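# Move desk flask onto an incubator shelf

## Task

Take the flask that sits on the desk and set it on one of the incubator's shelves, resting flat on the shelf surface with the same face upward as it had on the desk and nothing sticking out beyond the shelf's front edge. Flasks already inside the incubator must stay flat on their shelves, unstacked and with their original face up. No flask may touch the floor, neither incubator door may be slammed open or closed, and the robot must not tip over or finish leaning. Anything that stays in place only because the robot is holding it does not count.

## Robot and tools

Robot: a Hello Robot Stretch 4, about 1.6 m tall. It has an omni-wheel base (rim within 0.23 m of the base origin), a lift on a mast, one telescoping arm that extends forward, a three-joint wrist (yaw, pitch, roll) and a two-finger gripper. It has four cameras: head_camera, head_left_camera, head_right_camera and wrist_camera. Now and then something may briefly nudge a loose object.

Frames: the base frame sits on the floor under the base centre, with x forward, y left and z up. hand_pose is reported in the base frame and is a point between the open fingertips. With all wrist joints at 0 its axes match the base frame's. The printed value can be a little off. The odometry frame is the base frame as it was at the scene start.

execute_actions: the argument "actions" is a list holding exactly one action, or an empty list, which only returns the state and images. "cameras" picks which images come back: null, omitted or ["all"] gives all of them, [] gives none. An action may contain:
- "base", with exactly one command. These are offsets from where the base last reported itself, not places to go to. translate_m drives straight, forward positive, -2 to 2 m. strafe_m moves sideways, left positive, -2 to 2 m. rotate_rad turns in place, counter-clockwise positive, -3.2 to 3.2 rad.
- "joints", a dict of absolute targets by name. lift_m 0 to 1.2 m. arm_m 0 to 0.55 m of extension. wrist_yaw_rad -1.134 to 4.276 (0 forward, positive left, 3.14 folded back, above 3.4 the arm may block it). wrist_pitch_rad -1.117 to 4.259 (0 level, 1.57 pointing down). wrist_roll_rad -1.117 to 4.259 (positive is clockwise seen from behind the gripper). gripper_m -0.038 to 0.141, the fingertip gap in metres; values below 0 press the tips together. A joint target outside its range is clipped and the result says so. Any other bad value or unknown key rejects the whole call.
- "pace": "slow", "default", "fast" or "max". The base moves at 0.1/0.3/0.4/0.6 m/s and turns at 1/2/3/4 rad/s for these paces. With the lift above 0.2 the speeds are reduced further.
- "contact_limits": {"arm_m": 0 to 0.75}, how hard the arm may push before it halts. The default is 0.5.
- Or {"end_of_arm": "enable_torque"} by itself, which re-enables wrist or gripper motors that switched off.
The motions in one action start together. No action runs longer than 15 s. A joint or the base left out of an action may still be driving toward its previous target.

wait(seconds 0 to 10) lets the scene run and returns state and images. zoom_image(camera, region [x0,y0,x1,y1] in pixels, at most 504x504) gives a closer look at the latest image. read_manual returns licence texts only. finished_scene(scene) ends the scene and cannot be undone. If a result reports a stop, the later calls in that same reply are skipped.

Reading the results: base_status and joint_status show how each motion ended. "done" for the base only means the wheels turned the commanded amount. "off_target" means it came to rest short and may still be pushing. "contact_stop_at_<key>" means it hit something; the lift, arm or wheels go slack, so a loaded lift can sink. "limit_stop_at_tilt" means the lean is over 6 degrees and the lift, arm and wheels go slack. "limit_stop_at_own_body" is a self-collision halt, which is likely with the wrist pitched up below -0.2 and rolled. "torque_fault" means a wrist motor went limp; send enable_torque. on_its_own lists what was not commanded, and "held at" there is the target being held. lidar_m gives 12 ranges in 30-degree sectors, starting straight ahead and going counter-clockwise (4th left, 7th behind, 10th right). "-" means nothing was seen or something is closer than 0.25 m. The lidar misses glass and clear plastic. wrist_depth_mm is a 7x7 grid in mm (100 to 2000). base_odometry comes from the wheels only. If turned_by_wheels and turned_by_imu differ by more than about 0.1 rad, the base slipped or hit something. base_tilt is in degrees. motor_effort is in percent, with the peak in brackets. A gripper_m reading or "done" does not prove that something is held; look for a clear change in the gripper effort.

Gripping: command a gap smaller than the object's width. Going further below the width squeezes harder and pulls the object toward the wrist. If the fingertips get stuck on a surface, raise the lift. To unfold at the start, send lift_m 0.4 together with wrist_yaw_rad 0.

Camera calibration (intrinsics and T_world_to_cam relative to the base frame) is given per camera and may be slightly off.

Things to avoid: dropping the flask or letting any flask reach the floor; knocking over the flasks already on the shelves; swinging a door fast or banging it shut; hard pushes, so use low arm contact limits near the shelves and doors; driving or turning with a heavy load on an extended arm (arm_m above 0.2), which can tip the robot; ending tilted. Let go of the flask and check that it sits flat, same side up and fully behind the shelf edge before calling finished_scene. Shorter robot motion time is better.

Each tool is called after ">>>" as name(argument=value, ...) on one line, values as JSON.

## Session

>>> execute_actions(actions=[])

Scene clock: 0.00 s.
base_odometry: x=+0.000 y=+0.000 heading=+0.000 (m, m, rad; odometry frame)
turned_by_wheels: +0.000 (rad since the last result)
turned_by_imu: +0.000 (rad since the last result)
base_tilt: forward=-0.1 right=-0.2 (deg)
lidar_m: 1.45 1.51 1.97 2.77 1.37 1.32 1.64 2.26 2.04 1.10 1.15 1.51
base_status: not commanded
joint_positions: lift_m=+0.241 arm_m=-0.002 wrist_yaw_rad=+3.081 wrist_pitch_rad=-0.006 wrist_roll_rad=-0.017 gripper_m=+0.057
joint_status: not commanded
motor_effort: lift_m=+18 arm_m=-1 wrist_yaw_rad=+0 wrist_pitch_rad=-7 wrist_roll_rad=+1 gripper_m=-2 wheel_0=+0 wheel_1=+0 wheel_2=+1 (%)
hand_pose: x=-0.1133 y=+0.1047 z=+0.4207 quat_wxyz=(+0.030, +0.003, -0.009, +1.000) (m; base frame)
wrist_depth_mm: 138 209 - - - 1430 - / 110 140 - 1983 1921 1430 - / 110 139 - - - 1430 - / 120 140 - - 1983 1464 1205 / 136 - - 1921 1921 - - / - 1921 1499 1756 213 1708 1661 / 1255 1118 1042 1160 1078 1118 1118
pictures: head_camera, head_left_camera, head_right_camera, wrist_camera
camera_calibration (this result's frames):
wrist_camera: T_world_to_cam=[[0.0745238, 0.997139, -0.0126195, -0.0931567], [-0.0341155, -0.010098, -0.999367, 0.48265], [-0.996636, 0.0749071, 0.0332653, 0.0881565], [0, 0, 0, 1]] pos_world=[0.111268, 0.0911604, 0.478236]
Images, in order (width x height): head_camera 420x560, head_left_camera 420x672, head_right_camera 420x672, wrist_camera 616x392.

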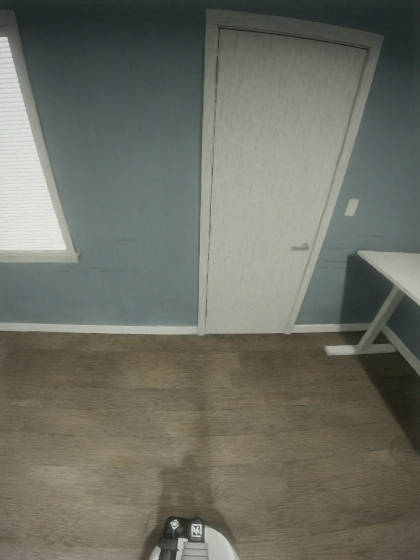

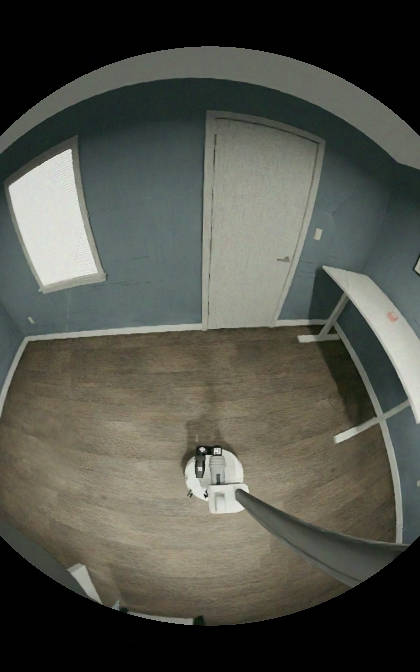

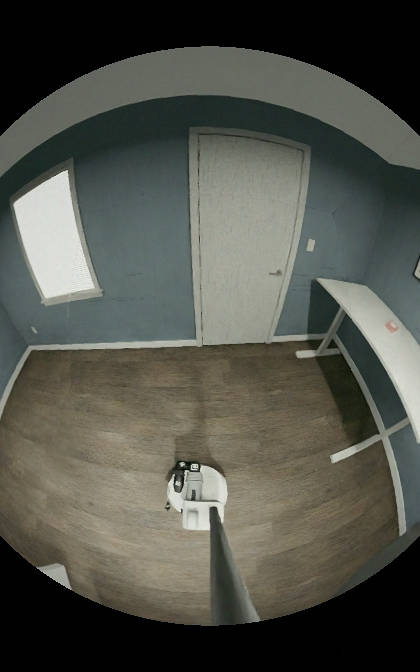

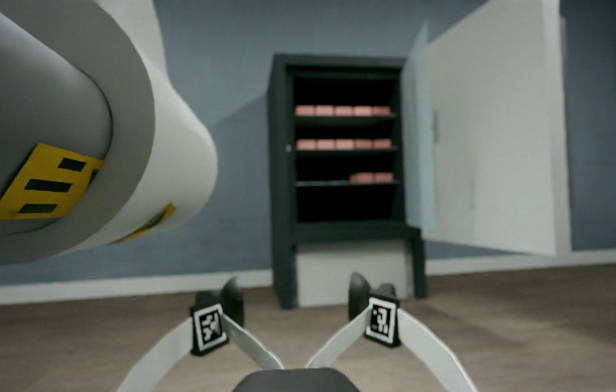

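>>> zoom_image(camera="head_right_camera", region=[300, 260, 420, 470])

>>> zoom_image(camera="wrist_camera", region=[250, 0, 616, 320])

Region (300, 260, 420, 470) of head_right_camera's 420x672 image, scaled by 2.400, with more detail than that image has; it fills the left 288 columns of this view, and the rest is white.

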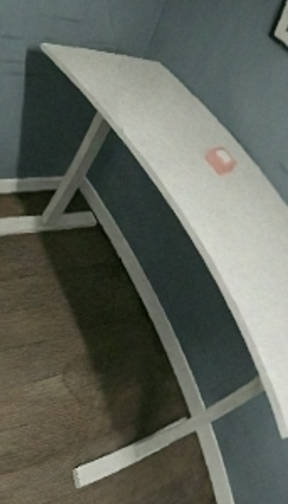

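Region (250, 0, 616, 320) of wrist_camera's 616x392 image, scaled by 1.377; it fills the top 441 rows of this view, and the rest is white.

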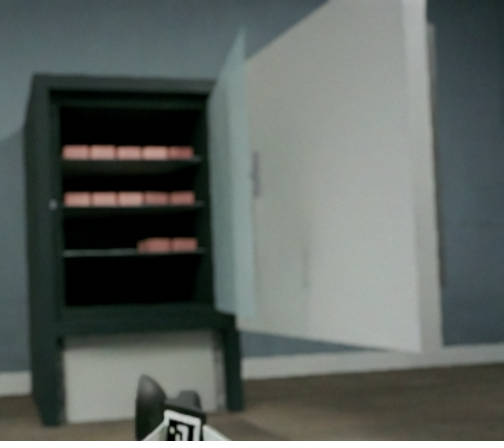

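>>> execute_actions(actions=[{"base": {"translate_m": 0.45}, "joints": {"lift_m": 0.6, "wrist_yaw_rad": 0.3, "wrist_pitch_rad": 0.4, "wrist_roll_rad": 0.0, "gripper_m": 0.14}, "pace": "fast"}], cameras=[])

>>> execute_actions(actions=[{"base": {"rotate_rad": -1.55}, "joints": {"lift_m": 1.05}, "pace": "fast"}])

Scene clock: 21.53 s.
base_odometry: x=+0.450 y=+0.000 heading=+0.000 (m, m, rad; odometry frame)
turned_by_wheels: +0.000 (rad since the last result)
turned_by_imu: -0.001 (rad since the last result)
base_tilt: forward=-0.3 right=-0.3 (deg)
lidar_m: 1.01 1.07 1.34 2.81 2.92 1.70 2.10 2.72 1.15 1.07 1.12 1.09
base_status: done
joint_positions: lift_m=+0.600 arm_m=-0.002 wrist_yaw_rad=+0.300 wrist_pitch_rad=+0.402 wrist_roll_rad=+0.000 gripper_m=+0.140
joint_status: all done
motor_effort: lift_m=+21(21) arm_m=-1(1) wrist_yaw_rad=-2(6) wrist_pitch_rad=-6(4) wrist_roll_rad=+0(3) gripper_m=-1(3) wheel_0=+0(5) wheel_1=+0(6) wheel_2=+0(11) (%)
hand_pose: x=+0.4489 y=-0.0050 z=+0.6651 quat_wxyz=(+0.969, -0.030, +0.197, +0.147) (m; base frame)
wrist_depth_mm: 854 809 778 750 707 683 661 / 891 866 831 788 741 715 691 / 960 917 866 842 778 759 723 / 1025 976 931 891 831 798 768 / 1098 1042 991 946 878 842 820 / 1182 211 1060 1008 917 878 854 / 1060 991 1008 150 991 946 917
pictures: none
No camera images: the call's "cameras" was empty. Leave "cameras" out to get every camera's image.

Scene clock: 23.73 s.
base_odometry: x=+0.450 y=+0.000 heading=-1.550 (m, m, rad; odometry frame)
turned_by_wheels: -1.550 (rad since the last result)
turned_by_imu: -1.577 (rad since the last result)
base_tilt: forward=-0.3 right=-0.3 (deg)
lidar_m: 1.08 1.13 1.06 1.00 1.07 1.43 2.81 2.87 1.68 2.08 2.73 1.15
base_status: done
joint_positions: lift_m=+1.050 arm_m=-0.002 wrist_yaw_rad=+0.300 wrist_pitch_rad=+0.402 wrist_roll_rad=+0.000 gripper_m=+0.140
joint_status: all done
motor_effort: lift_m=+21(24) arm_m=-1(1) wrist_yaw_rad=+1(1) wrist_pitch_rad=-5(7) wrist_roll_rad=+0(1) gripper_m=+1(0) wheel_0=+0(5) wheel_1=+0(10) wheel_2=+1(6) (%)
hand_pose: x=+0.4489 y=-0.0051 z=+1.1151 quat_wxyz=(+0.969, -0.030, +0.197, +0.146) (m; base frame)
wrist_depth_mm: 1308 1661 1661 1576 1499 1464 1397 / 1308 1756 1708 1661 1618 1537 1464 / 1255 1366 1336 1255 1229 1182 1537 / 1281 1576 1983 1863 1756 1205 878 / 1336 1661 - 1983 1863 1756 1708 / 1336 212 1921 1983 1921 1397 1808 / 1366 1537 1576 150 1576 1499 1576
pictures: head_camera, head_left_camera, head_right_camera, wrist_camera
camera_calibration (this result's frames):
wrist_camera: T_world_to_cam=[[0.271639, -0.962156, -0.0216234, -0.105252], [-0.357696, -0.0800762, -0.930398, 1.26264], [0.893457, 0.260467, -0.365911, 0.231217], [0, 0, 0, 1]] pos_world=[0.273648, -0.0603862, 1.25709]
Images, in order (width x height): head_camera 420x560, head_left_camera 420x672, head_right_camera 420x672, wrist_camera 616x392.

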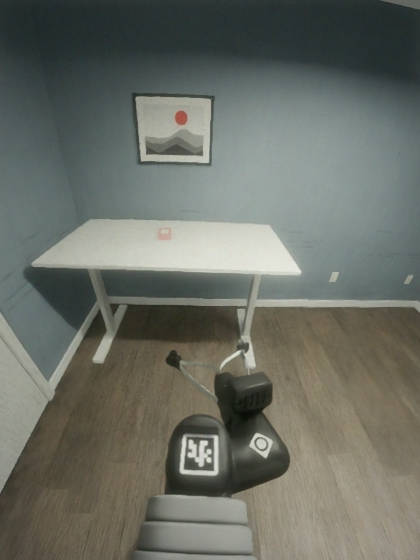

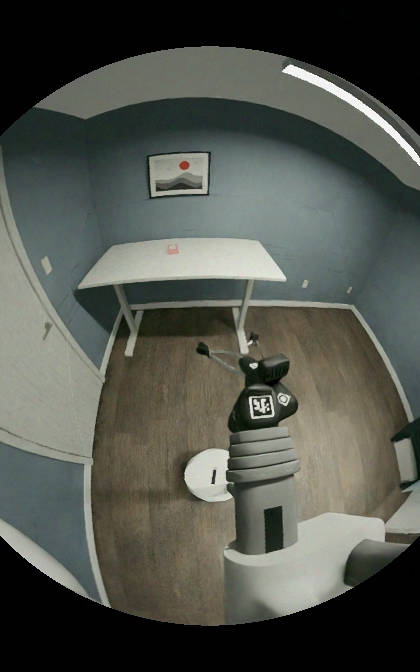

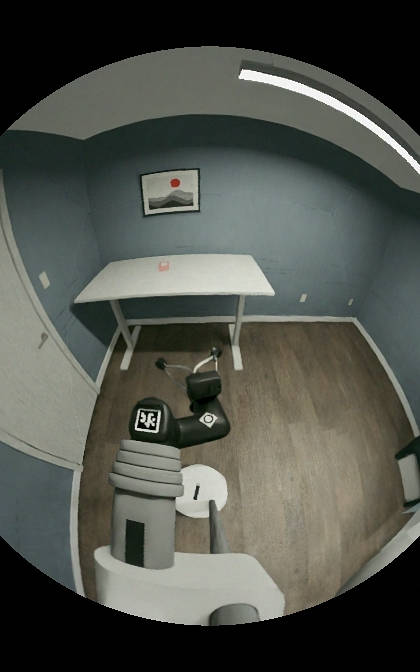

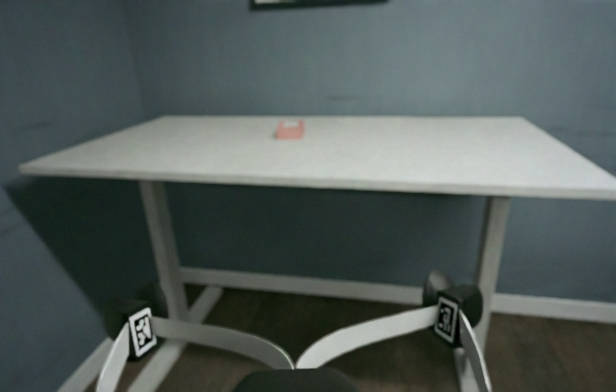

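>>> zoom_image(camera="head_camera", region=[130, 210, 200, 255])

>>> zoom_image(camera="wrist_camera", region=[240, 100, 340, 160])

Region (130, 210, 200, 255) of head_camera's 420x560 image, scaled by 7.200, with more detail than that image has; it fills the top 324 rows of this view, and the rest is white.

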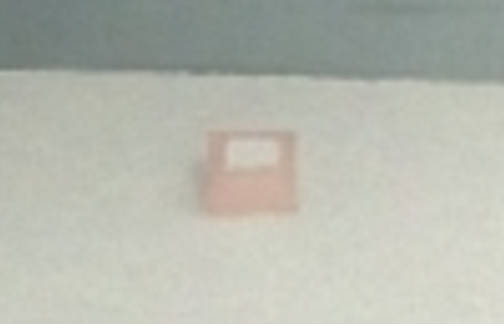

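Region (240, 100, 340, 160) of wrist_camera's 616x392 image, scaled by 5.040; it fills the top 302 rows of this view, and the rest is white.

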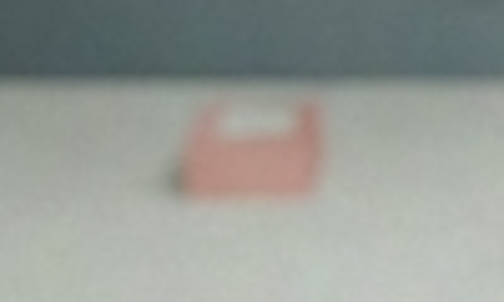

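>>> execute_actions(actions=[{"base": {"rotate_rad": 0.25}, "joints": {"lift_m": 0.98, "wrist_yaw_rad": -0.05}, "pace": "fast"}], cameras=[])

>>> execute_actions(actions=[{"base": {"translate_m": 0.70}, "joints": {"arm_m": 0.22}, "pace": "fast"}], cameras=["head_camera", "wrist_camera"])

Scene clock: 50.93 s.
base_odometry: x=+0.450 y=+0.000 heading=-1.300 (m, m, rad; odometry frame)
turned_by_wheels: +0.250 (rad since the last result)
turned_by_imu: +0.254 (rad since the last result)
base_tilt: forward=+0.0 right=-0.3 (deg)
lidar_m: 1.09 1.21 1.01 1.00 1.18 1.94 2.80 1.69 1.86 2.66 2.31 1.07
base_status: done
joint_positions: lift_m=+0.980 arm_m=-0.002 wrist_yaw_rad=-0.050 wrist_pitch_rad=+0.402 wrist_roll_rad=+0.000 gripper_m=+0.140
joint_status: all done
motor_effort: lift_m=+14(20) arm_m=-1(1) wrist_yaw_rad=-1(6) wrist_pitch_rad=-7(6) wrist_roll_rad=+1(0) gripper_m=-1(1) wheel_0=-1(3) wheel_1=+0(5) wheel_2=+0(4) (%)
hand_pose: x=+0.4302 y=-0.1005 z=+1.0456 quat_wxyz=(+0.980, +0.005, +0.200, -0.024) (m; base frame)
wrist_depth_mm: 1430 1618 1618 1576 1537 1499 1464 / 1430 1708 1661 1618 1576 1576 1537 / 1229 1182 1138 1098 1060 1025 1618 / 1397 1808 1863 1863 1756 1756 1756 / 1430 1808 - 1983 1921 1863 1808 / 1430 212 1863 1863 1808 1661 1808 / 1430 1499 1499 150 1537 1464 1499
pictures: none
No camera images: the call's "cameras" was empty. Leave "cameras" out to get every camera's image.

Scene clock: 54.33 s.
base_odometry: x=+0.637 y=-0.675 heading=-1.300 (m, m, rad; odometry frame)
turned_by_wheels: +0.000 (rad since the last result)
turned_by_imu: -0.001 (rad since the last result)
base_tilt: forward=+0.0 right=-0.2 (deg)
lidar_m: 0.41 0.49 0.80 0.85 1.01 1.68 3.50 2.25 2.40 2.76 0.49 0.42
base_status: done
joint_positions: lift_m=+0.980 arm_m=+0.219 wrist_yaw_rad=-0.050 wrist_pitch_rad=+0.402 wrist_roll_rad=+0.000 gripper_m=+0.140
joint_status: all done
motor_effort: lift_m=+15(15) arm_m=+4(8) wrist_yaw_rad=-1(0) wrist_pitch_rad=-6(8) wrist_roll_rad=+1(1) gripper_m=+1(1) wheel_0=+0(5) wheel_1=+0(7) wheel_2=+1(10) (%)
hand_pose: x=+0.6510 y=-0.1005 z=+1.0455 quat_wxyz=(+0.980, +0.005, +0.200, -0.024) (m; base frame)
wrist_depth_mm: 759 732 723 715 691 683 668 / 820 778 768 750 732 715 699 / 854 831 820 798 778 759 741 / 661 640 634 615 609 591 580 / 477 469 402 430 449 439 433 / 373 212 364 357 353 324 345 / 306 283 290 150 293 282 287
pictures: head_camera, wrist_camera
camera_calibration (this result's frames):
wrist_camera: T_world_to_cam=[[-0.0743939, -0.996994, -0.0216249, -0.0317122], [-0.363507, 0.0473044, -0.93039, 1.27919], [0.928616, -0.0613545, -0.365933, -0.00516843], [0, 0, 0, 1]] pos_world=[0.467436, -0.0924455, 1.18757]
Images, in order (width x height): head_camera 420x560, wrist_camera 616x392.

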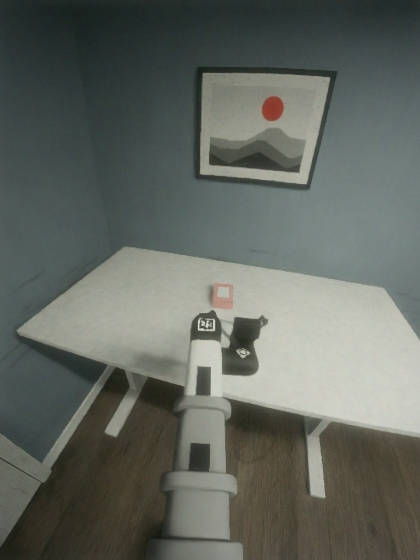

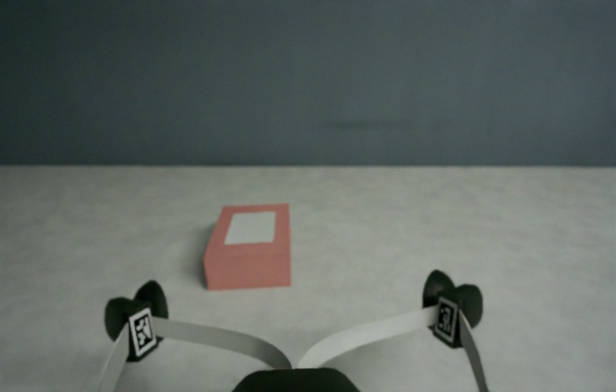

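>>> execute_actions(actions=[{"base": {"strafe_m": 0.025}, "joints": {"arm_m": 0.40, "lift_m": 0.962}}], cameras=["head_camera", "wrist_camera"])

Scene clock: 75.37 s.
base_odometry: x=+0.661 y=-0.668 heading=-1.300 (m, m, rad; odometry frame)
turned_by_wheels: +0.000 (rad since the last result)
turned_by_imu: -0.001 (rad since the last result)
base_tilt: forward=+0.0 right=-0.3 (deg)
lidar_m: 0.40 0.49 0.83 0.82 0.94 1.63 3.49 2.26 2.40 2.77 0.49 0.42
base_status: done
joint_positions: lift_m=+0.962 arm_m=+0.399 wrist_yaw_rad=-0.050 wrist_pitch_rad=+0.402 wrist_roll_rad=+0.000 gripper_m=+0.140
joint_status: all done
motor_effort: lift_m=+14(13) arm_m=+4(9) wrist_yaw_rad=+0(0) wrist_pitch_rad=-6(8) wrist_roll_rad=+1(0) gripper_m=+0(2) wheel_0=+0(6) wheel_1=+1(9) wheel_2=+0(1) (%)
hand_pose: x=+0.8309 y=-0.1005 z=+1.0276 quat_wxyz=(+0.980, +0.005, +0.200, -0.024) (m; base frame)
wrist_depth_mm: 585 574 564 549 544 525 521 / 621 603 591 580 569 554 544 / 661 647 627 615 603 585 574 / 609 597 580 569 554 544 535 / 439 430 424 415 407 402 399 / 343 211 283 270 324 297 319 / 281 262 223 150 270 259 265
pictures: head_camera, wrist_camera
camera_calibration (this result's frames):
wrist_camera: T_world_to_cam=[[-0.0744102, -0.996993, -0.0216244, -0.0187034], [-0.363521, 0.0473109, -0.930384, 1.32791], [0.92861, -0.0613691, -0.365948, -0.178837], [0, 0, 0, 1]] pos_world=[0.6474, -0.0924467, 1.16961]
Images, in order (width x height): head_camera 420x560, wrist_camera 616x392.

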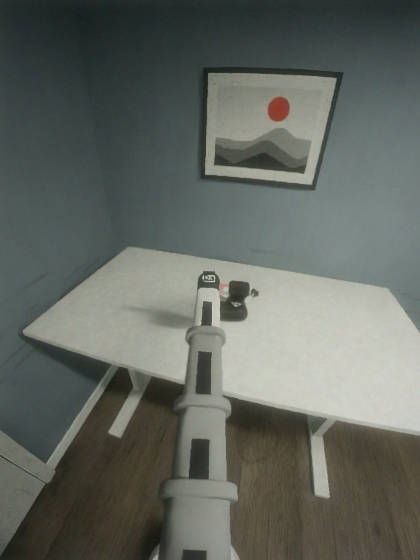

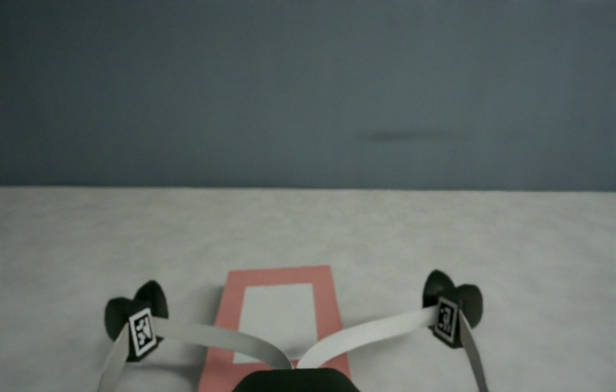

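>>> execute_actions(actions=[{"base": {"strafe_m": 0.01}, "joints": {"lift_m": 0.915, "arm_m": 0.404}, "pace": "slow"}], cameras=["wrist_camera"])

Scene clock: 81.80 s.
base_odometry: x=+0.671 y=-0.665 heading=-1.300 (m, m, rad; odometry frame)
turned_by_wheels: +0.000 (rad since the last result)
turned_by_imu: -0.001 (rad since the last result)
base_tilt: forward=+0.0 right=-0.3 (deg)
lidar_m: 0.42 0.46 0.82 0.83 0.97 1.61 3.49 2.26 2.42 2.82 0.48 0.41
base_status: done
joint_positions: lift_m=+0.915 arm_m=+0.403 wrist_yaw_rad=-0.050 wrist_pitch_rad=+0.402 wrist_roll_rad=+0.000 gripper_m=+0.140
joint_status: all done
motor_effort: lift_m=+14(14) arm_m=+4(5) wrist_yaw_rad=+0(0) wrist_pitch_rad=-6(6) wrist_roll_rad=+1(1) gripper_m=+0(0) wheel_0=+1(4) wheel_1=+0(4) wheel_2=+0(0) (%)
hand_pose: x=+0.8349 y=-0.1005 z=+0.9806 quat_wxyz=(+0.980, +0.005, +0.200, -0.024) (m; base frame)
wrist_depth_mm: 585 569 559 549 539 525 517 / 621 609 585 580 564 554 544 / 647 634 621 603 591 580 569 / 473 462 452 445 433 427 415 / 342 336 300 247 320 315 310 / 267 211 206 196 212 232 249 / 220 204 189 150 203 202 208
pictures: wrist_camera
camera_calibration (this result's frames):
wrist_camera: T_world_to_cam=[[-0.0744115, -0.996993, -0.0216244, -0.0194217], [-0.363521, 0.0473114, -0.930384, 1.28565], [0.92861, -0.0613703, -0.365948, -0.199731], [0, 0, 0, 1]] pos_world=[0.651388, -0.0924468, 1.12264]
Images, in order (width x height): wrist_camera 616x392.

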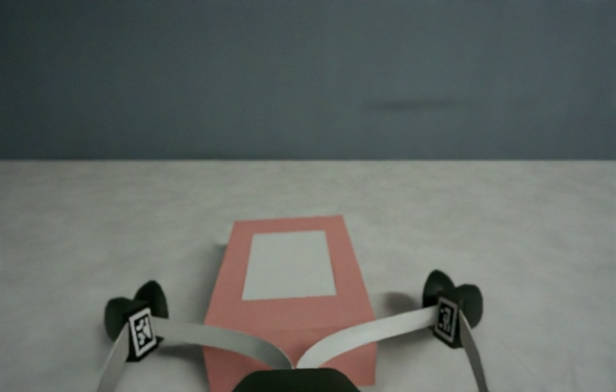

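This matches the grasp geometry from scene 1. Closing the gripper, then lifting.

>>> execute_actions(actions=[{"joints": {"gripper_m": 0.03}}], cameras=["wrist_camera"])

>>> execute_actions(actions=[{"joints": {"lift_m": 0.97}, "pace": "slow"}], cameras=["wrist_camera", "head_right_camera"])

Scene clock: 90.63 s.
base_odometry: x=+0.671 y=-0.665 heading=-1.300 (m, m, rad; odometry frame)
turned_by_wheels: +0.000 (rad since the last result)
turned_by_imu: -0.001 (rad since the last result)
base_tilt: forward=-0.1 right=-0.2 (deg)
lidar_m: 0.41 0.49 0.84 0.79 0.95 1.62 3.51 2.26 2.44 2.80 0.50 0.41
base_status: not commanded
joint_positions: lift_m=+0.915 arm_m=+0.403 wrist_yaw_rad=-0.050 wrist_pitch_rad=+0.403 wrist_roll_rad=+0.000 gripper_m=+0.031
joint_status: all done
motor_effort: lift_m=+14(14) arm_m=+4(4) wrist_yaw_rad=+0(1) wrist_pitch_rad=-8(7) wrist_roll_rad=+1(0) gripper_m=-28(26) wheel_0=+1(1) wheel_1=+0(0) wheel_2=+0(0) (%)
hand_pose: x=+0.8349 y=-0.1005 z=+0.9805 quat_wxyz=(+0.980, +0.005, +0.200, -0.024) (m; base frame)
wrist_depth_mm: 585 569 559 549 539 525 517 / 621 609 591 580 569 559 544 / 654 634 621 603 591 580 569 / 473 462 449 442 433 421 415 / 342 334 298 236 319 315 309 / 266 263 189 186 186 250 247 / 219 172 169 169 182 195 206
pictures: wrist_camera
camera_calibration (this result's frames):
wrist_camera: T_world_to_cam=[[-0.0744213, -0.996993, -0.0216131, -0.0194283], [-0.363948, 0.0473327, -0.930216, 1.28571], [0.928441, -0.0613618, -0.366376, -0.199169], [0, 0, 0, 1]] pos_world=[0.651403, -0.0924475, 1.1226]
Images, in order (width x height): wrist_camera 616x392.

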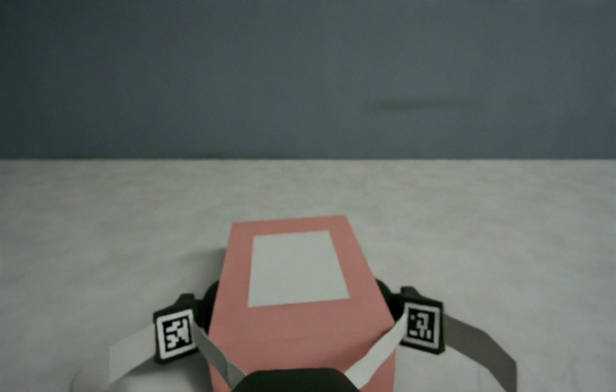

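Scene clock: 91.97 s.
base_odometry: x=+0.671 y=-0.665 heading=-1.300 (m, m, rad; odometry frame)
turned_by_wheels: +0.000 (rad since the last result)
turned_by_imu: +0.000 (rad since the last result)
base_tilt: forward=+0.0 right=-0.2 (deg)
lidar_m: 0.40 0.50 0.80 0.78 0.97 1.63 3.50 2.25 2.43 2.79 0.49 0.41
base_status: not commanded
joint_positions: lift_m=+0.970 arm_m=+0.403 wrist_yaw_rad=-0.050 wrist_pitch_rad=+0.403 wrist_roll_rad=+0.000 gripper_m=+0.031
joint_status: all done
motor_effort: lift_m=+21(23) arm_m=+4(4) wrist_yaw_rad=+0(0) wrist_pitch_rad=-9(7) wrist_roll_rad=+1(1) gripper_m=-27(27) wheel_0=+0(0) wheel_1=+0(0) wheel_2=+0(0) (%)
hand_pose: x=+0.8349 y=-0.1005 z=+1.0348 quat_wxyz=(+0.979, +0.005, +0.200, -0.024) (m; base frame)
wrist_depth_mm: 585 574 564 549 539 525 521 / 621 609 597 580 564 554 549 / 661 647 627 615 603 585 574 / 627 609 603 585 569 564 597 / 452 445 394 236 424 418 413 / 353 351 189 186 186 332 329 / 291 172 169 169 181 259 273
pictures: head_right_camera, wrist_camera
camera_calibration (this result's frames):
wrist_camera: T_world_to_cam=[[-0.0744244, -0.996992, -0.0216096, -0.0182552], [-0.364077, 0.0473391, -0.930165, 1.33631], [0.928391, -0.0613595, -0.366505, -0.179072], [0, 0, 0, 1]] pos_world=[0.651409, -0.0924477, 1.17696]
Images, in order (width x height): head_right_camera 420x672, wrist_camera 616x392.

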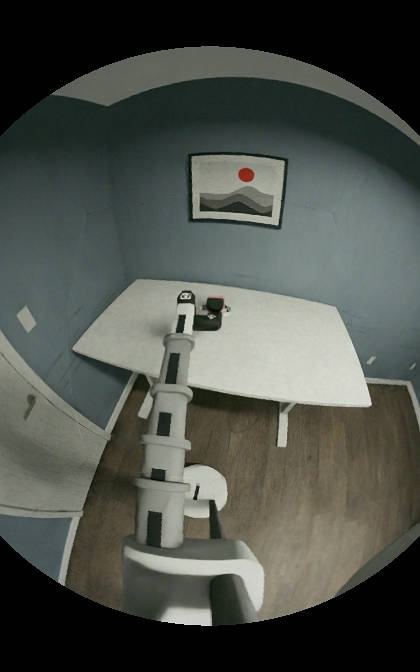

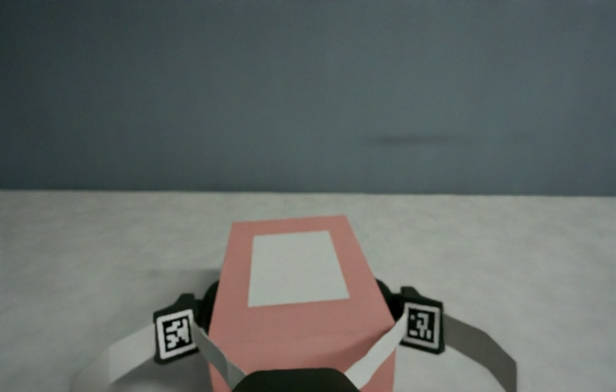

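>>> execute_actions(actions=[{"base": {"translate_m": -0.97}, "joints": {"arm_m": 0.05}, "pace": "fast"}], cameras=[])

>>> execute_actions(actions=[{"base": {"rotate_rad": -1.80}, "joints": {"wrist_yaw_rad": 0.03, "lift_m": 0.62}}])

Scene clock: 113.90 s.
base_odometry: x=+0.412 y=+0.269 heading=-1.300 (m, m, rad; odometry frame)
turned_by_wheels: +0.000 (rad since the last result)
turned_by_imu: +0.000 (rad since the last result)
base_tilt: forward=+0.1 right=-0.2 (deg)
lidar_m: 1.35 1.27 1.05 1.05 1.21 1.98 2.54 2.84 1.52 2.03 2.64 1.35
base_status: done
joint_positions: lift_m=+0.970 arm_m=+0.051 wrist_yaw_rad=-0.050 wrist_pitch_rad=+0.403 wrist_roll_rad=+0.000 gripper_m=+0.031
joint_status: all done
motor_effort: lift_m=+21(21) arm_m=-4(4) wrist_yaw_rad=+0(2) wrist_pitch_rad=-8(9) wrist_roll_rad=+1(1) gripper_m=-27(24) wheel_0=+0(5) wheel_1=+0(5) wheel_2=+0(9) (%)
hand_pose: x=+0.4823 y=-0.1006 z=+1.0348 quat_wxyz=(+0.979, +0.005, +0.200, -0.024) (m; base frame)
wrist_depth_mm: 1430 1808 1808 1808 1708 1708 1661 / 1430 1863 1863 1808 1808 1756 1756 / 1397 1618 1983 1983 1983 1430 1863 / 1430 1808 - - - 1983 1983 / 1430 1863 - 236 - - - / 1430 1808 189 186 186 1756 1756 / 1430 172 169 169 182 1397 1499
pictures: none
No camera images: the call's "cameras" was empty. Leave "cameras" out to get every camera's image.

Scene clock: 116.33 s.
base_odometry: x=+0.412 y=+0.269 heading=-3.100 (m, m, rad; odometry frame)
turned_by_wheels: -1.800 (rad since the last result)
turned_by_imu: -1.832 (rad since the last result)
base_tilt: forward=-0.2 right=-0.1 (deg)
lidar_m: 2.04 2.74 1.45 1.36 1.45 1.10 1.06 1.09 1.41 2.51 2.58 1.51
base_status: done
joint_positions: lift_m=+0.620 arm_m=+0.051 wrist_yaw_rad=+0.030 wrist_pitch_rad=+0.403 wrist_roll_rad=+0.000 gripper_m=+0.031
joint_status: all done
motor_effort: lift_m=+15(21) arm_m=-4(4) wrist_yaw_rad=+1(4) wrist_pitch_rad=-8(10) wrist_roll_rad=+0(1) gripper_m=-28(26) wheel_0=+0(4) wheel_1=-2(5) wheel_2=-1(5) (%)
hand_pose: x=+0.4895 y=-0.0795 z=+0.6853 quat_wxyz=(+0.980, -0.003, +0.200, +0.015) (m; base frame)
wrist_depth_mm: - - - 1808 1708 1255 1042 / - - - - 1863 1281 1118 / - - - 1921 1863 1308 - / - - - 1983 1983 1863 - / 1708 1661 1499 236 1618 1576 1576 / 1336 1308 189 186 186 1255 1229 / 1118 172 169 169 181 976 1025
pictures: head_camera, head_left_camera, head_right_camera, wrist_camera
camera_calibration (this result's frames):
wrist_camera: T_world_to_cam=[[0.00525488, -0.999753, -0.0216031, -0.0697055], [-0.366877, 0.0181695, -0.930092, 0.883504], [0.930255, 0.0128132, -0.366691, 0.0198698], [0, 0, 0, 1]] pos_world=[0.30602, -0.0859956, 0.82752]
Images, in order (width x height): head_camera 420x560, head_left_camera 420x672, head_right_camera 420x672, wrist_camera 616x392.

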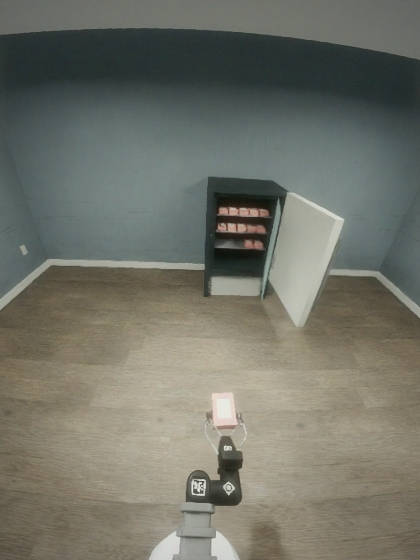

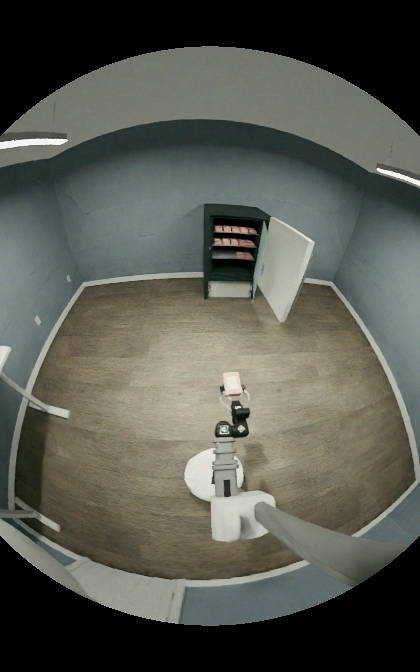

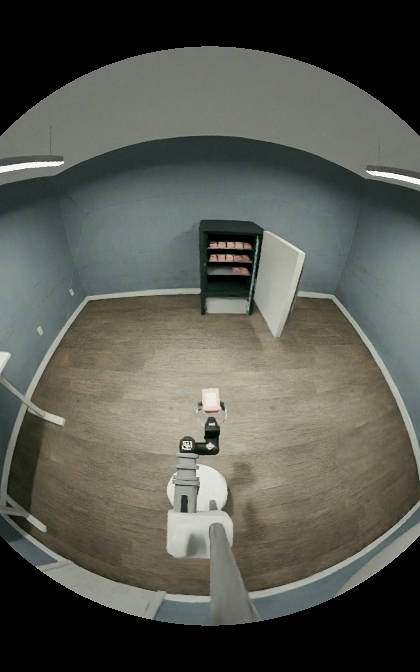

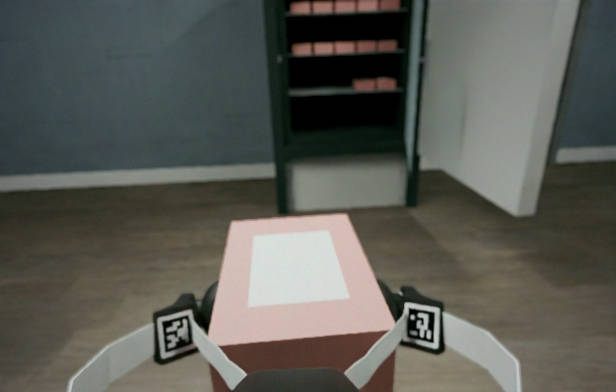

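>>> zoom_image(camera="head_camera", region=[190, 165, 350, 335])

Region (190, 165, 350, 335) of head_camera's 420x560 image, scaled by 2.965, with more detail than that image has; it fills the left 474 columns of this view, and the rest is white.

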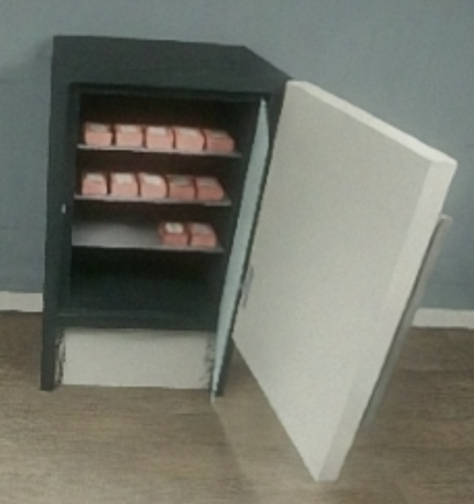

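>>> execute_actions(actions=[{"base": {"strafe_m": -0.13}, "joints": {"lift_m": 0.6}, "pace": "fast"}], cameras=[])

>>> execute_actions(actions=[{"base": {"translate_m": 1.28}, "joints": {"arm_m": 0.15}, "pace": "fast"}], cameras=["head_camera", "wrist_camera"])

Scene clock: 143.87 s.
base_odometry: x=+0.406 y=+0.399 heading=-3.100 (m, m, rad; odometry frame)
turned_by_wheels: +0.000 (rad since the last result)
turned_by_imu: +0.000 (rad since the last result)
base_tilt: forward=+0.0 right=-0.1 (deg)
lidar_m: 1.64 2.74 1.60 1.48 1.55 1.13 1.06 1.08 1.43 2.38 2.49 1.44
base_status: done
joint_positions: lift_m=+0.600 arm_m=+0.051 wrist_yaw_rad=+0.030 wrist_pitch_rad=+0.403 wrist_roll_rad=+0.000 gripper_m=+0.031
joint_status: all done
motor_effort: lift_m=+15(16) arm_m=-4(4) wrist_yaw_rad=+1(1) wrist_pitch_rad=-9(9) wrist_roll_rad=+2(0) gripper_m=-28(26) wheel_0=-1(9) wheel_1=+0(9) wheel_2=+0(2) (%)
hand_pose: x=+0.4895 y=-0.0795 z=+0.6653 quat_wxyz=(+0.980, -0.003, +0.200, +0.015) (m; base frame)
wrist_depth_mm: - - - - 1661 1042 - / - - - - 1708 1078 - / - - - 1921 1756 1138 - / - - - 1983 1983 1808 - / 1618 1618 1464 236 1537 1537 1499 / 1308 1281 189 186 186 1229 1205 / 1078 172 169 169 182 946 1008
pictures: none
No camera images: the call's "cameras" was empty. Leave "cameras" out to get every camera's image.

Scene clock: 148.43 s.
base_odometry: x=-0.873 y=+0.346 heading=-3.100 (m, m, rad; odometry frame)
turned_by_wheels: +0.000 (rad since the last result)
turned_by_imu: -0.001 (rad since the last result)
base_tilt: forward=-0.1 right=-0.1 (deg)
lidar_m: 0.64 1.41 1.92 2.35 1.70 2.17 2.32 2.40 2.50 0.56 0.44 0.74
base_status: done
joint_positions: lift_m=+0.600 arm_m=+0.149 wrist_yaw_rad=+0.030 wrist_pitch_rad=+0.403 wrist_roll_rad=+0.000 gripper_m=+0.031
joint_status: all done
motor_effort: lift_m=+15(15) arm_m=+4(4) wrist_yaw_rad=+0(1) wrist_pitch_rad=-8(8) wrist_roll_rad=+1(1) gripper_m=-26(25) wheel_0=-1(7) wheel_1=+0(3) wheel_2=+1(10) (%)
hand_pose: x=+0.5881 y=-0.0794 z=+0.6653 quat_wxyz=(+0.980, -0.003, +0.200, +0.015) (m; base frame)
wrist_depth_mm: 353 424 798 809 809 634 496 / 373 427 683 866 878 683 500 / 397 445 778 866 842 647 517 / 1025 462 615 564 591 554 525 / 1118 488 569 236 788 707 539 / 1205 477 189 186 186 621 569 / 1060 172 169 169 182 549 564
pictures: head_camera, wrist_camera
camera_calibration (this result's frames):
wrist_camera: T_world_to_cam=[[0.00540191, -0.999752, -0.021603, -0.0707035], [-0.366889, 0.0181153, -0.930088, 0.901032], [0.930249, 0.0129502, -0.3667, -0.0791642], [0, 0, 0, 1]] pos_world=[0.404603, -0.0859832, 0.807482]
Images, in order (width x height): head_camera 420x560, wrist_camera 616x392.

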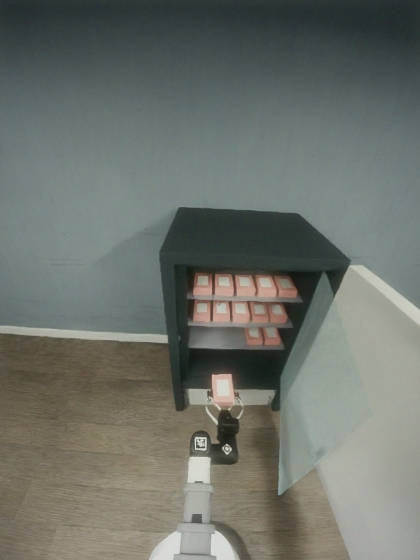

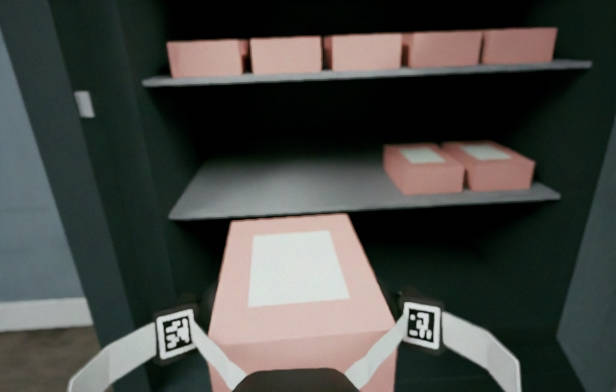

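>>> execute_actions(actions=[])

Scene clock: 159.73 s.
base_odometry: x=-0.873 y=+0.346 heading=-3.100 (m, m, rad; odometry frame)
turned_by_wheels: +0.000 (rad since the last result)
turned_by_imu: +0.000 (rad since the last result)
base_tilt: forward=-0.1 right=-0.3 (deg)
lidar_m: 0.66 1.41 1.92 2.34 1.71 2.18 2.33 2.41 2.49 0.55 0.47 0.74
base_status: done
joint_positions: lift_m=+0.600 arm_m=+0.149 wrist_yaw_rad=+0.030 wrist_pitch_rad=+0.403 wrist_roll_rad=+0.000 gripper_m=+0.031
joint_status: all done
motor_effort: lift_m=+15(15) arm_m=+4(4) wrist_yaw_rad=-1(1) wrist_pitch_rad=-9(8) wrist_roll_rad=+1(1) gripper_m=-27(25) wheel_0=-1(7) wheel_1=+0(3) wheel_2=+1(10) (%)
hand_pose: x=+0.5881 y=-0.0794 z=+0.6653 quat_wxyz=(+0.980, -0.003, +0.200, +0.015) (m; base frame)
wrist_depth_mm: 355 424 798 809 809 627 496 / 373 424 615 866 878 676 500 / 397 445 788 878 842 647 521 / 1025 466 615 569 591 554 521 / 1098 488 564 236 788 715 544 / 1182 480 189 186 186 621 569 / 1060 172 169 169 182 549 564
pictures: head_camera, head_left_camera, head_right_camera, wrist_camera
camera_calibration (this result's frames):
wrist_camera: T_world_to_cam=[[0.00540199, -0.999752, -0.0216029, -0.0707035], [-0.366889, 0.0181152, -0.930088, 0.901032], [0.930249, 0.0129502, -0.3667, -0.0791643], [0, 0, 0, 1]] pos_world=[0.404603, -0.0859832, 0.807482]
Images, in order (width x height): head_camera 420x560, head_left_camera 420x672, head_right_camera 420x672, wrist_camera 616x392.

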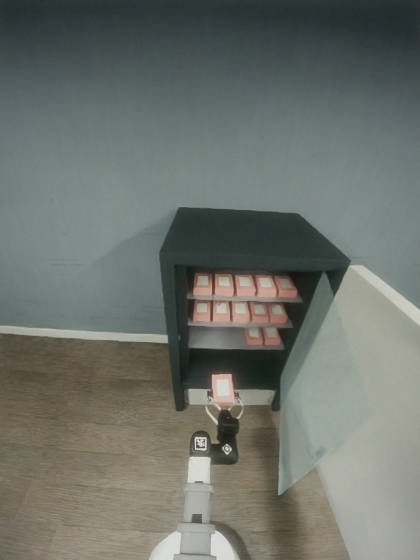

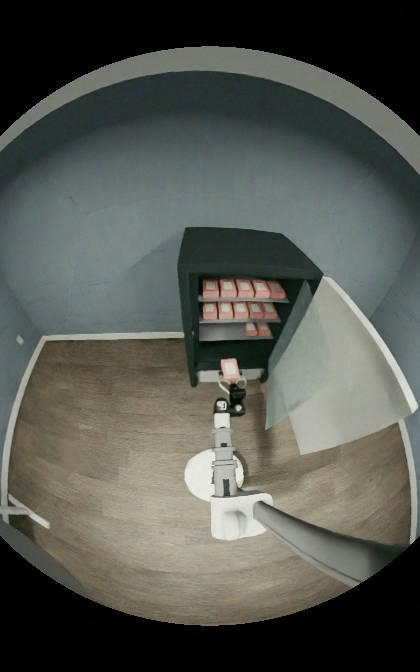

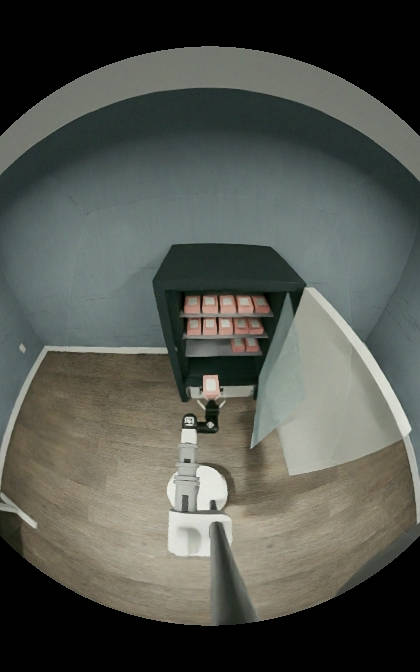

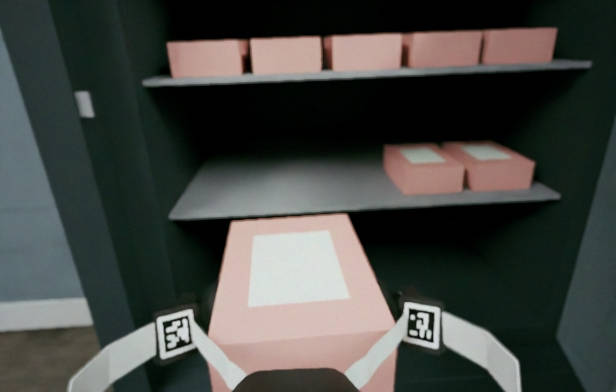

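>>> execute_actions(actions=[{"base": {"translate_m": 0.05}, "joints": {"arm_m": 0.47, "lift_m": 0.588}, "contact_limits": {"arm_m": 0.2}}], cameras=["head_camera", "wrist_camera"])

Scene clock: 184.70 s.
base_odometry: x=-0.923 y=+0.344 heading=-3.100 (m, m, rad; odometry frame)
turned_by_wheels: +0.000 (rad since the last result)
turned_by_imu: -0.001 (rad since the last result)
base_tilt: forward=-0.1 right=-0.1 (deg)
lidar_m: 0.69 1.36 1.83 2.32 1.73 2.18 2.38 2.48 2.47 0.53 0.42 0.71
base_status: done
joint_positions: lift_m=+0.588 arm_m=+0.469 wrist_yaw_rad=+0.030 wrist_pitch_rad=+0.403 wrist_roll_rad=+0.000 gripper_m=+0.031
joint_status: all done
motor_effort: lift_m=+15(14) arm_m=+4(1) wrist_yaw_rad=+0(0) wrist_pitch_rad=-8(9) wrist_roll_rad=+1(0) gripper_m=-25(27) wheel_0=-1(5) wheel_1=+0(2) wheel_2=+1(8) (%)
contact_limits: arm_m 0.2
hand_pose: x=+0.9081 y=-0.0794 z=+0.6534 quat_wxyz=(+0.980, -0.003, +0.200, +0.015) (m; base frame)
wrist_depth_mm: 117 118 118 120 131 122 123 / 122 126 125 126 134 129 130 / 113 109 107 114 110 119 473 / 277 427 539 525 517 504 469 / 273 379 357 236 382 359 297 / 271 314 189 186 186 286 241 / 253 172 170 169 182 234 225
pictures: head_camera, wrist_camera
camera_calibration (this result's frames):
wrist_camera: T_world_to_cam=[[0.00550228, -0.999751, -0.0216056, -0.0727526], [-0.366787, 0.0180823, -0.930129, 1.00726], [0.930289, 0.0130425, -0.366596, -0.381308], [0, 0, 0, 1]] pos_world=[0.724578, -0.085975, 0.795526]
Images, in order (width x height): head_camera 420x560, wrist_camera 616x392.

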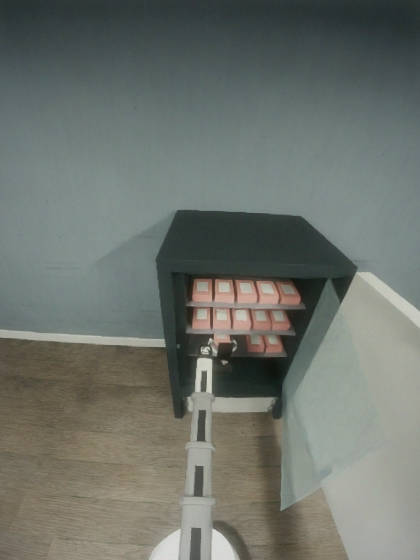

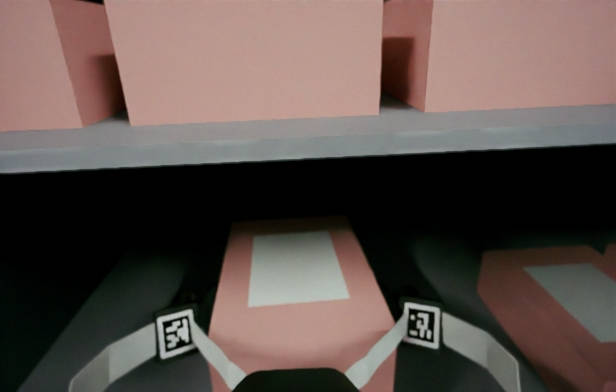

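>>> execute_actions(actions=[{"joints": {"lift_m": 0.562}, "pace": "slow"}], cameras=["wrist_camera"])

Scene clock: 203.23 s.
base_odometry: x=-0.923 y=+0.344 heading=-3.100 (m, m, rad; odometry frame)
turned_by_wheels: +0.000 (rad since the last result)
turned_by_imu: -0.001 (rad since the last result)
base_tilt: forward=-0.1 right=+0.0 (deg)
lidar_m: 0.69 1.37 1.84 2.35 1.75 2.20 2.35 2.48 2.48 0.55 0.41 0.74
base_status: not commanded
joint_positions: lift_m=+0.562 arm_m=+0.469 wrist_yaw_rad=+0.030 wrist_pitch_rad=+0.403 wrist_roll_rad=+0.000 gripper_m=+0.031
joint_status: all done
motor_effort: lift_m=+14(16) arm_m=+4(4) wrist_yaw_rad=+0(0) wrist_pitch_rad=-9(9) wrist_roll_rad=+1(1) gripper_m=-27(27) wheel_0=-1(1) wheel_1=+0(0) wheel_2=+1(1) (%)
hand_pose: x=+0.9081 y=-0.0794 z=+0.6274 quat_wxyz=(+0.980, -0.003, +0.200, +0.015) (m; base frame)
wrist_depth_mm: 117 118 117 118 130 121 442 / 283 442 496 500 508 512 500 / 281 436 525 530 535 544 504 / 277 415 469 459 445 439 430 / 273 345 310 236 330 298 248 / 258 273 189 186 186 259 223 / 228 172 169 169 182 203 209
pictures: wrist_camera
camera_calibration (this result's frames):
wrist_camera: T_world_to_cam=[[0.00550243, -0.999751, -0.0216055, -0.073314], [-0.366787, 0.0180822, -0.930129, 0.983105], [0.930289, 0.0130426, -0.366597, -0.39083], [0, 0, 0, 1]] pos_world=[0.724579, -0.085975, 0.769553]
Images, in order (width x height): wrist_camera 616x392.

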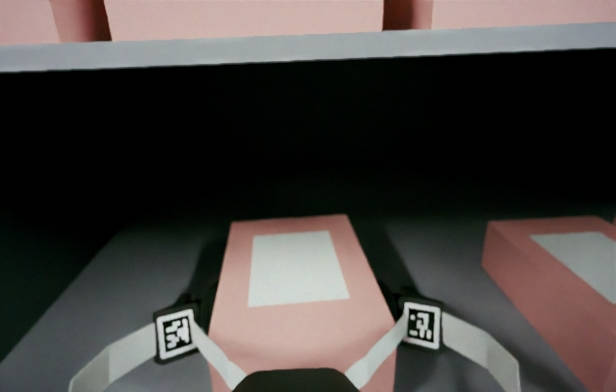

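>>> execute_actions(actions=[{"joints": {"lift_m": 0.557, "gripper_m": 0.12}, "pace": "slow"}], cameras=["wrist_camera"])

Scene clock: 214.57 s.
base_odometry: x=-0.923 y=+0.344 heading=-3.100 (m, m, rad; odometry frame)
turned_by_wheels: +0.000 (rad since the last result)
turned_by_imu: -0.001 (rad since the last result)
base_tilt: forward=-0.1 right=-0.3 (deg)
lidar_m: 0.70 1.35 1.80 2.36 1.73 2.18 2.39 2.45 2.51 0.55 0.43 0.71
base_status: not commanded
joint_positions: lift_m=+0.557 arm_m=+0.469 wrist_yaw_rad=+0.030 wrist_pitch_rad=+0.403 wrist_roll_rad=+0.000 gripper_m=+0.120
joint_status: all done
motor_effort: lift_m=+14(14) arm_m=+4(4) wrist_yaw_rad=+0(1) wrist_pitch_rad=-8(8) wrist_roll_rad=+1(1) gripper_m=+0(25) wheel_0=-1(1) wheel_1=+0(0) wheel_2=+2(2) (%)
hand_pose: x=+0.9081 y=-0.0794 z=+0.6225 quat_wxyz=(+0.980, -0.003, +0.200, +0.015) (m; base frame)
wrist_depth_mm: 117 117 117 484 488 492 488 / 283 442 496 504 504 517 496 / 279 433 525 530 539 539 500 / 277 404 455 449 436 427 421 / 273 338 303 251 324 290 240 / 257 246 209 198 198 243 223 / 222 211 191 156 202 204 208
pictures: wrist_camera
camera_calibration (this result's frames):
wrist_camera: T_world_to_cam=[[0.00548901, -0.999751, -0.0216113, -0.0734091], [-0.366584, 0.0180953, -0.930209, 0.978388], [0.930369, 0.0130283, -0.366394, -0.392863], [0, 0, 0, 1]] pos_world=[0.724572, -0.0859767, 0.764576]
Images, in order (width x height): wrist_camera 616x392.

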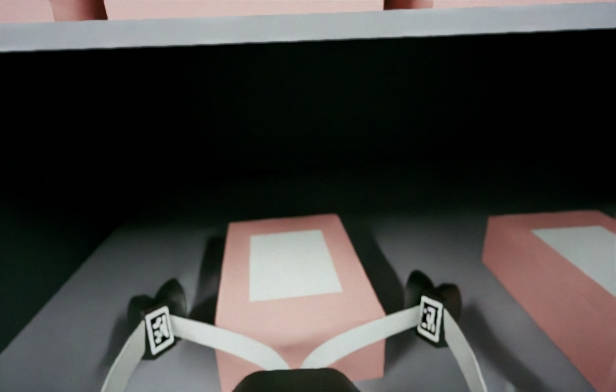

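>>> execute_actions(actions=[{"joints": {"lift_m": 0.565, "arm_m": 0.22}, "pace": "fast"}], cameras=["head_camera", "wrist_camera"])

Scene clock: 220.77 s.
base_odometry: x=-0.923 y=+0.344 heading=-3.100 (m, m, rad; odometry frame)
turned_by_wheels: +0.000 (rad since the last result)
turned_by_imu: -0.001 (rad since the last result)
base_tilt: forward=-0.1 right=-0.3 (deg)
lidar_m: 0.71 1.37 1.83 2.33 1.73 2.18 2.37 2.46 2.49 0.54 0.42 0.72
base_status: not commanded
joint_positions: lift_m=+0.565 arm_m=+0.221 wrist_yaw_rad=+0.030 wrist_pitch_rad=+0.402 wrist_roll_rad=+0.000 gripper_m=+0.120
joint_status: all done
motor_effort: lift_m=+21(21) arm_m=-4(7) wrist_yaw_rad=+0(1) wrist_pitch_rad=-8(7) wrist_roll_rad=+0(0) gripper_m=+0(1) wheel_0=-1(1) wheel_1=+0(0) wheel_2=+1(1) (%)
hand_pose: x=+0.6596 y=-0.0795 z=+0.6300 quat_wxyz=(+0.980, -0.003, +0.200, +0.015) (m; base frame)
wrist_depth_mm: 291 342 343 349 351 355 359 / 303 427 732 741 750 723 508 / 314 418 691 732 707 603 477 / 327 407 480 430 455 418 421 / 324 399 676 707 723 683 521 / 327 373 585 585 216 544 521 / 347 397 469 155 473 459 469
pictures: head_camera, wrist_camera
camera_calibration (this result's frames):
wrist_camera: T_world_to_cam=[[0.00523202, -0.999753, -0.0216172, -0.0717788], [-0.366345, 0.0181983, -0.930301, 0.894183], [0.930464, 0.0127867, -0.366159, -0.159116], [0, 0, 0, 1]] pos_world=[0.476007, -0.0859991, 0.772046]
Images, in order (width x height): head_camera 420x560, wrist_camera 616x392.

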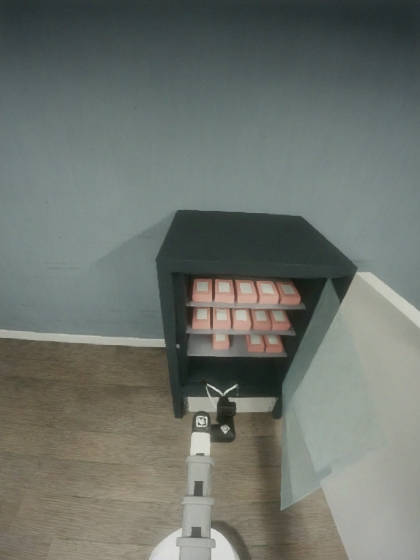

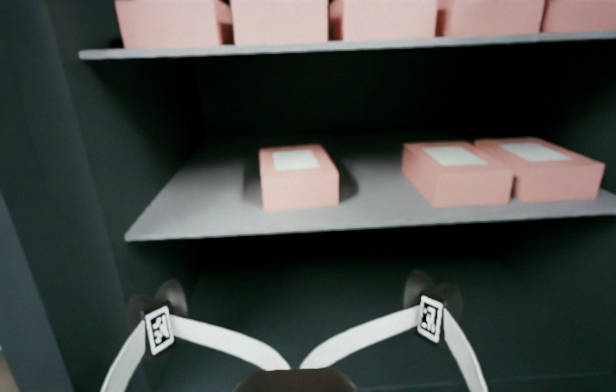

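The flask is lying flat on the bottom shelf, label up and well behind the front edge. The other flasks haven't moved.

>>> finished_scene(scene=2)

The scene is finished: the task was done.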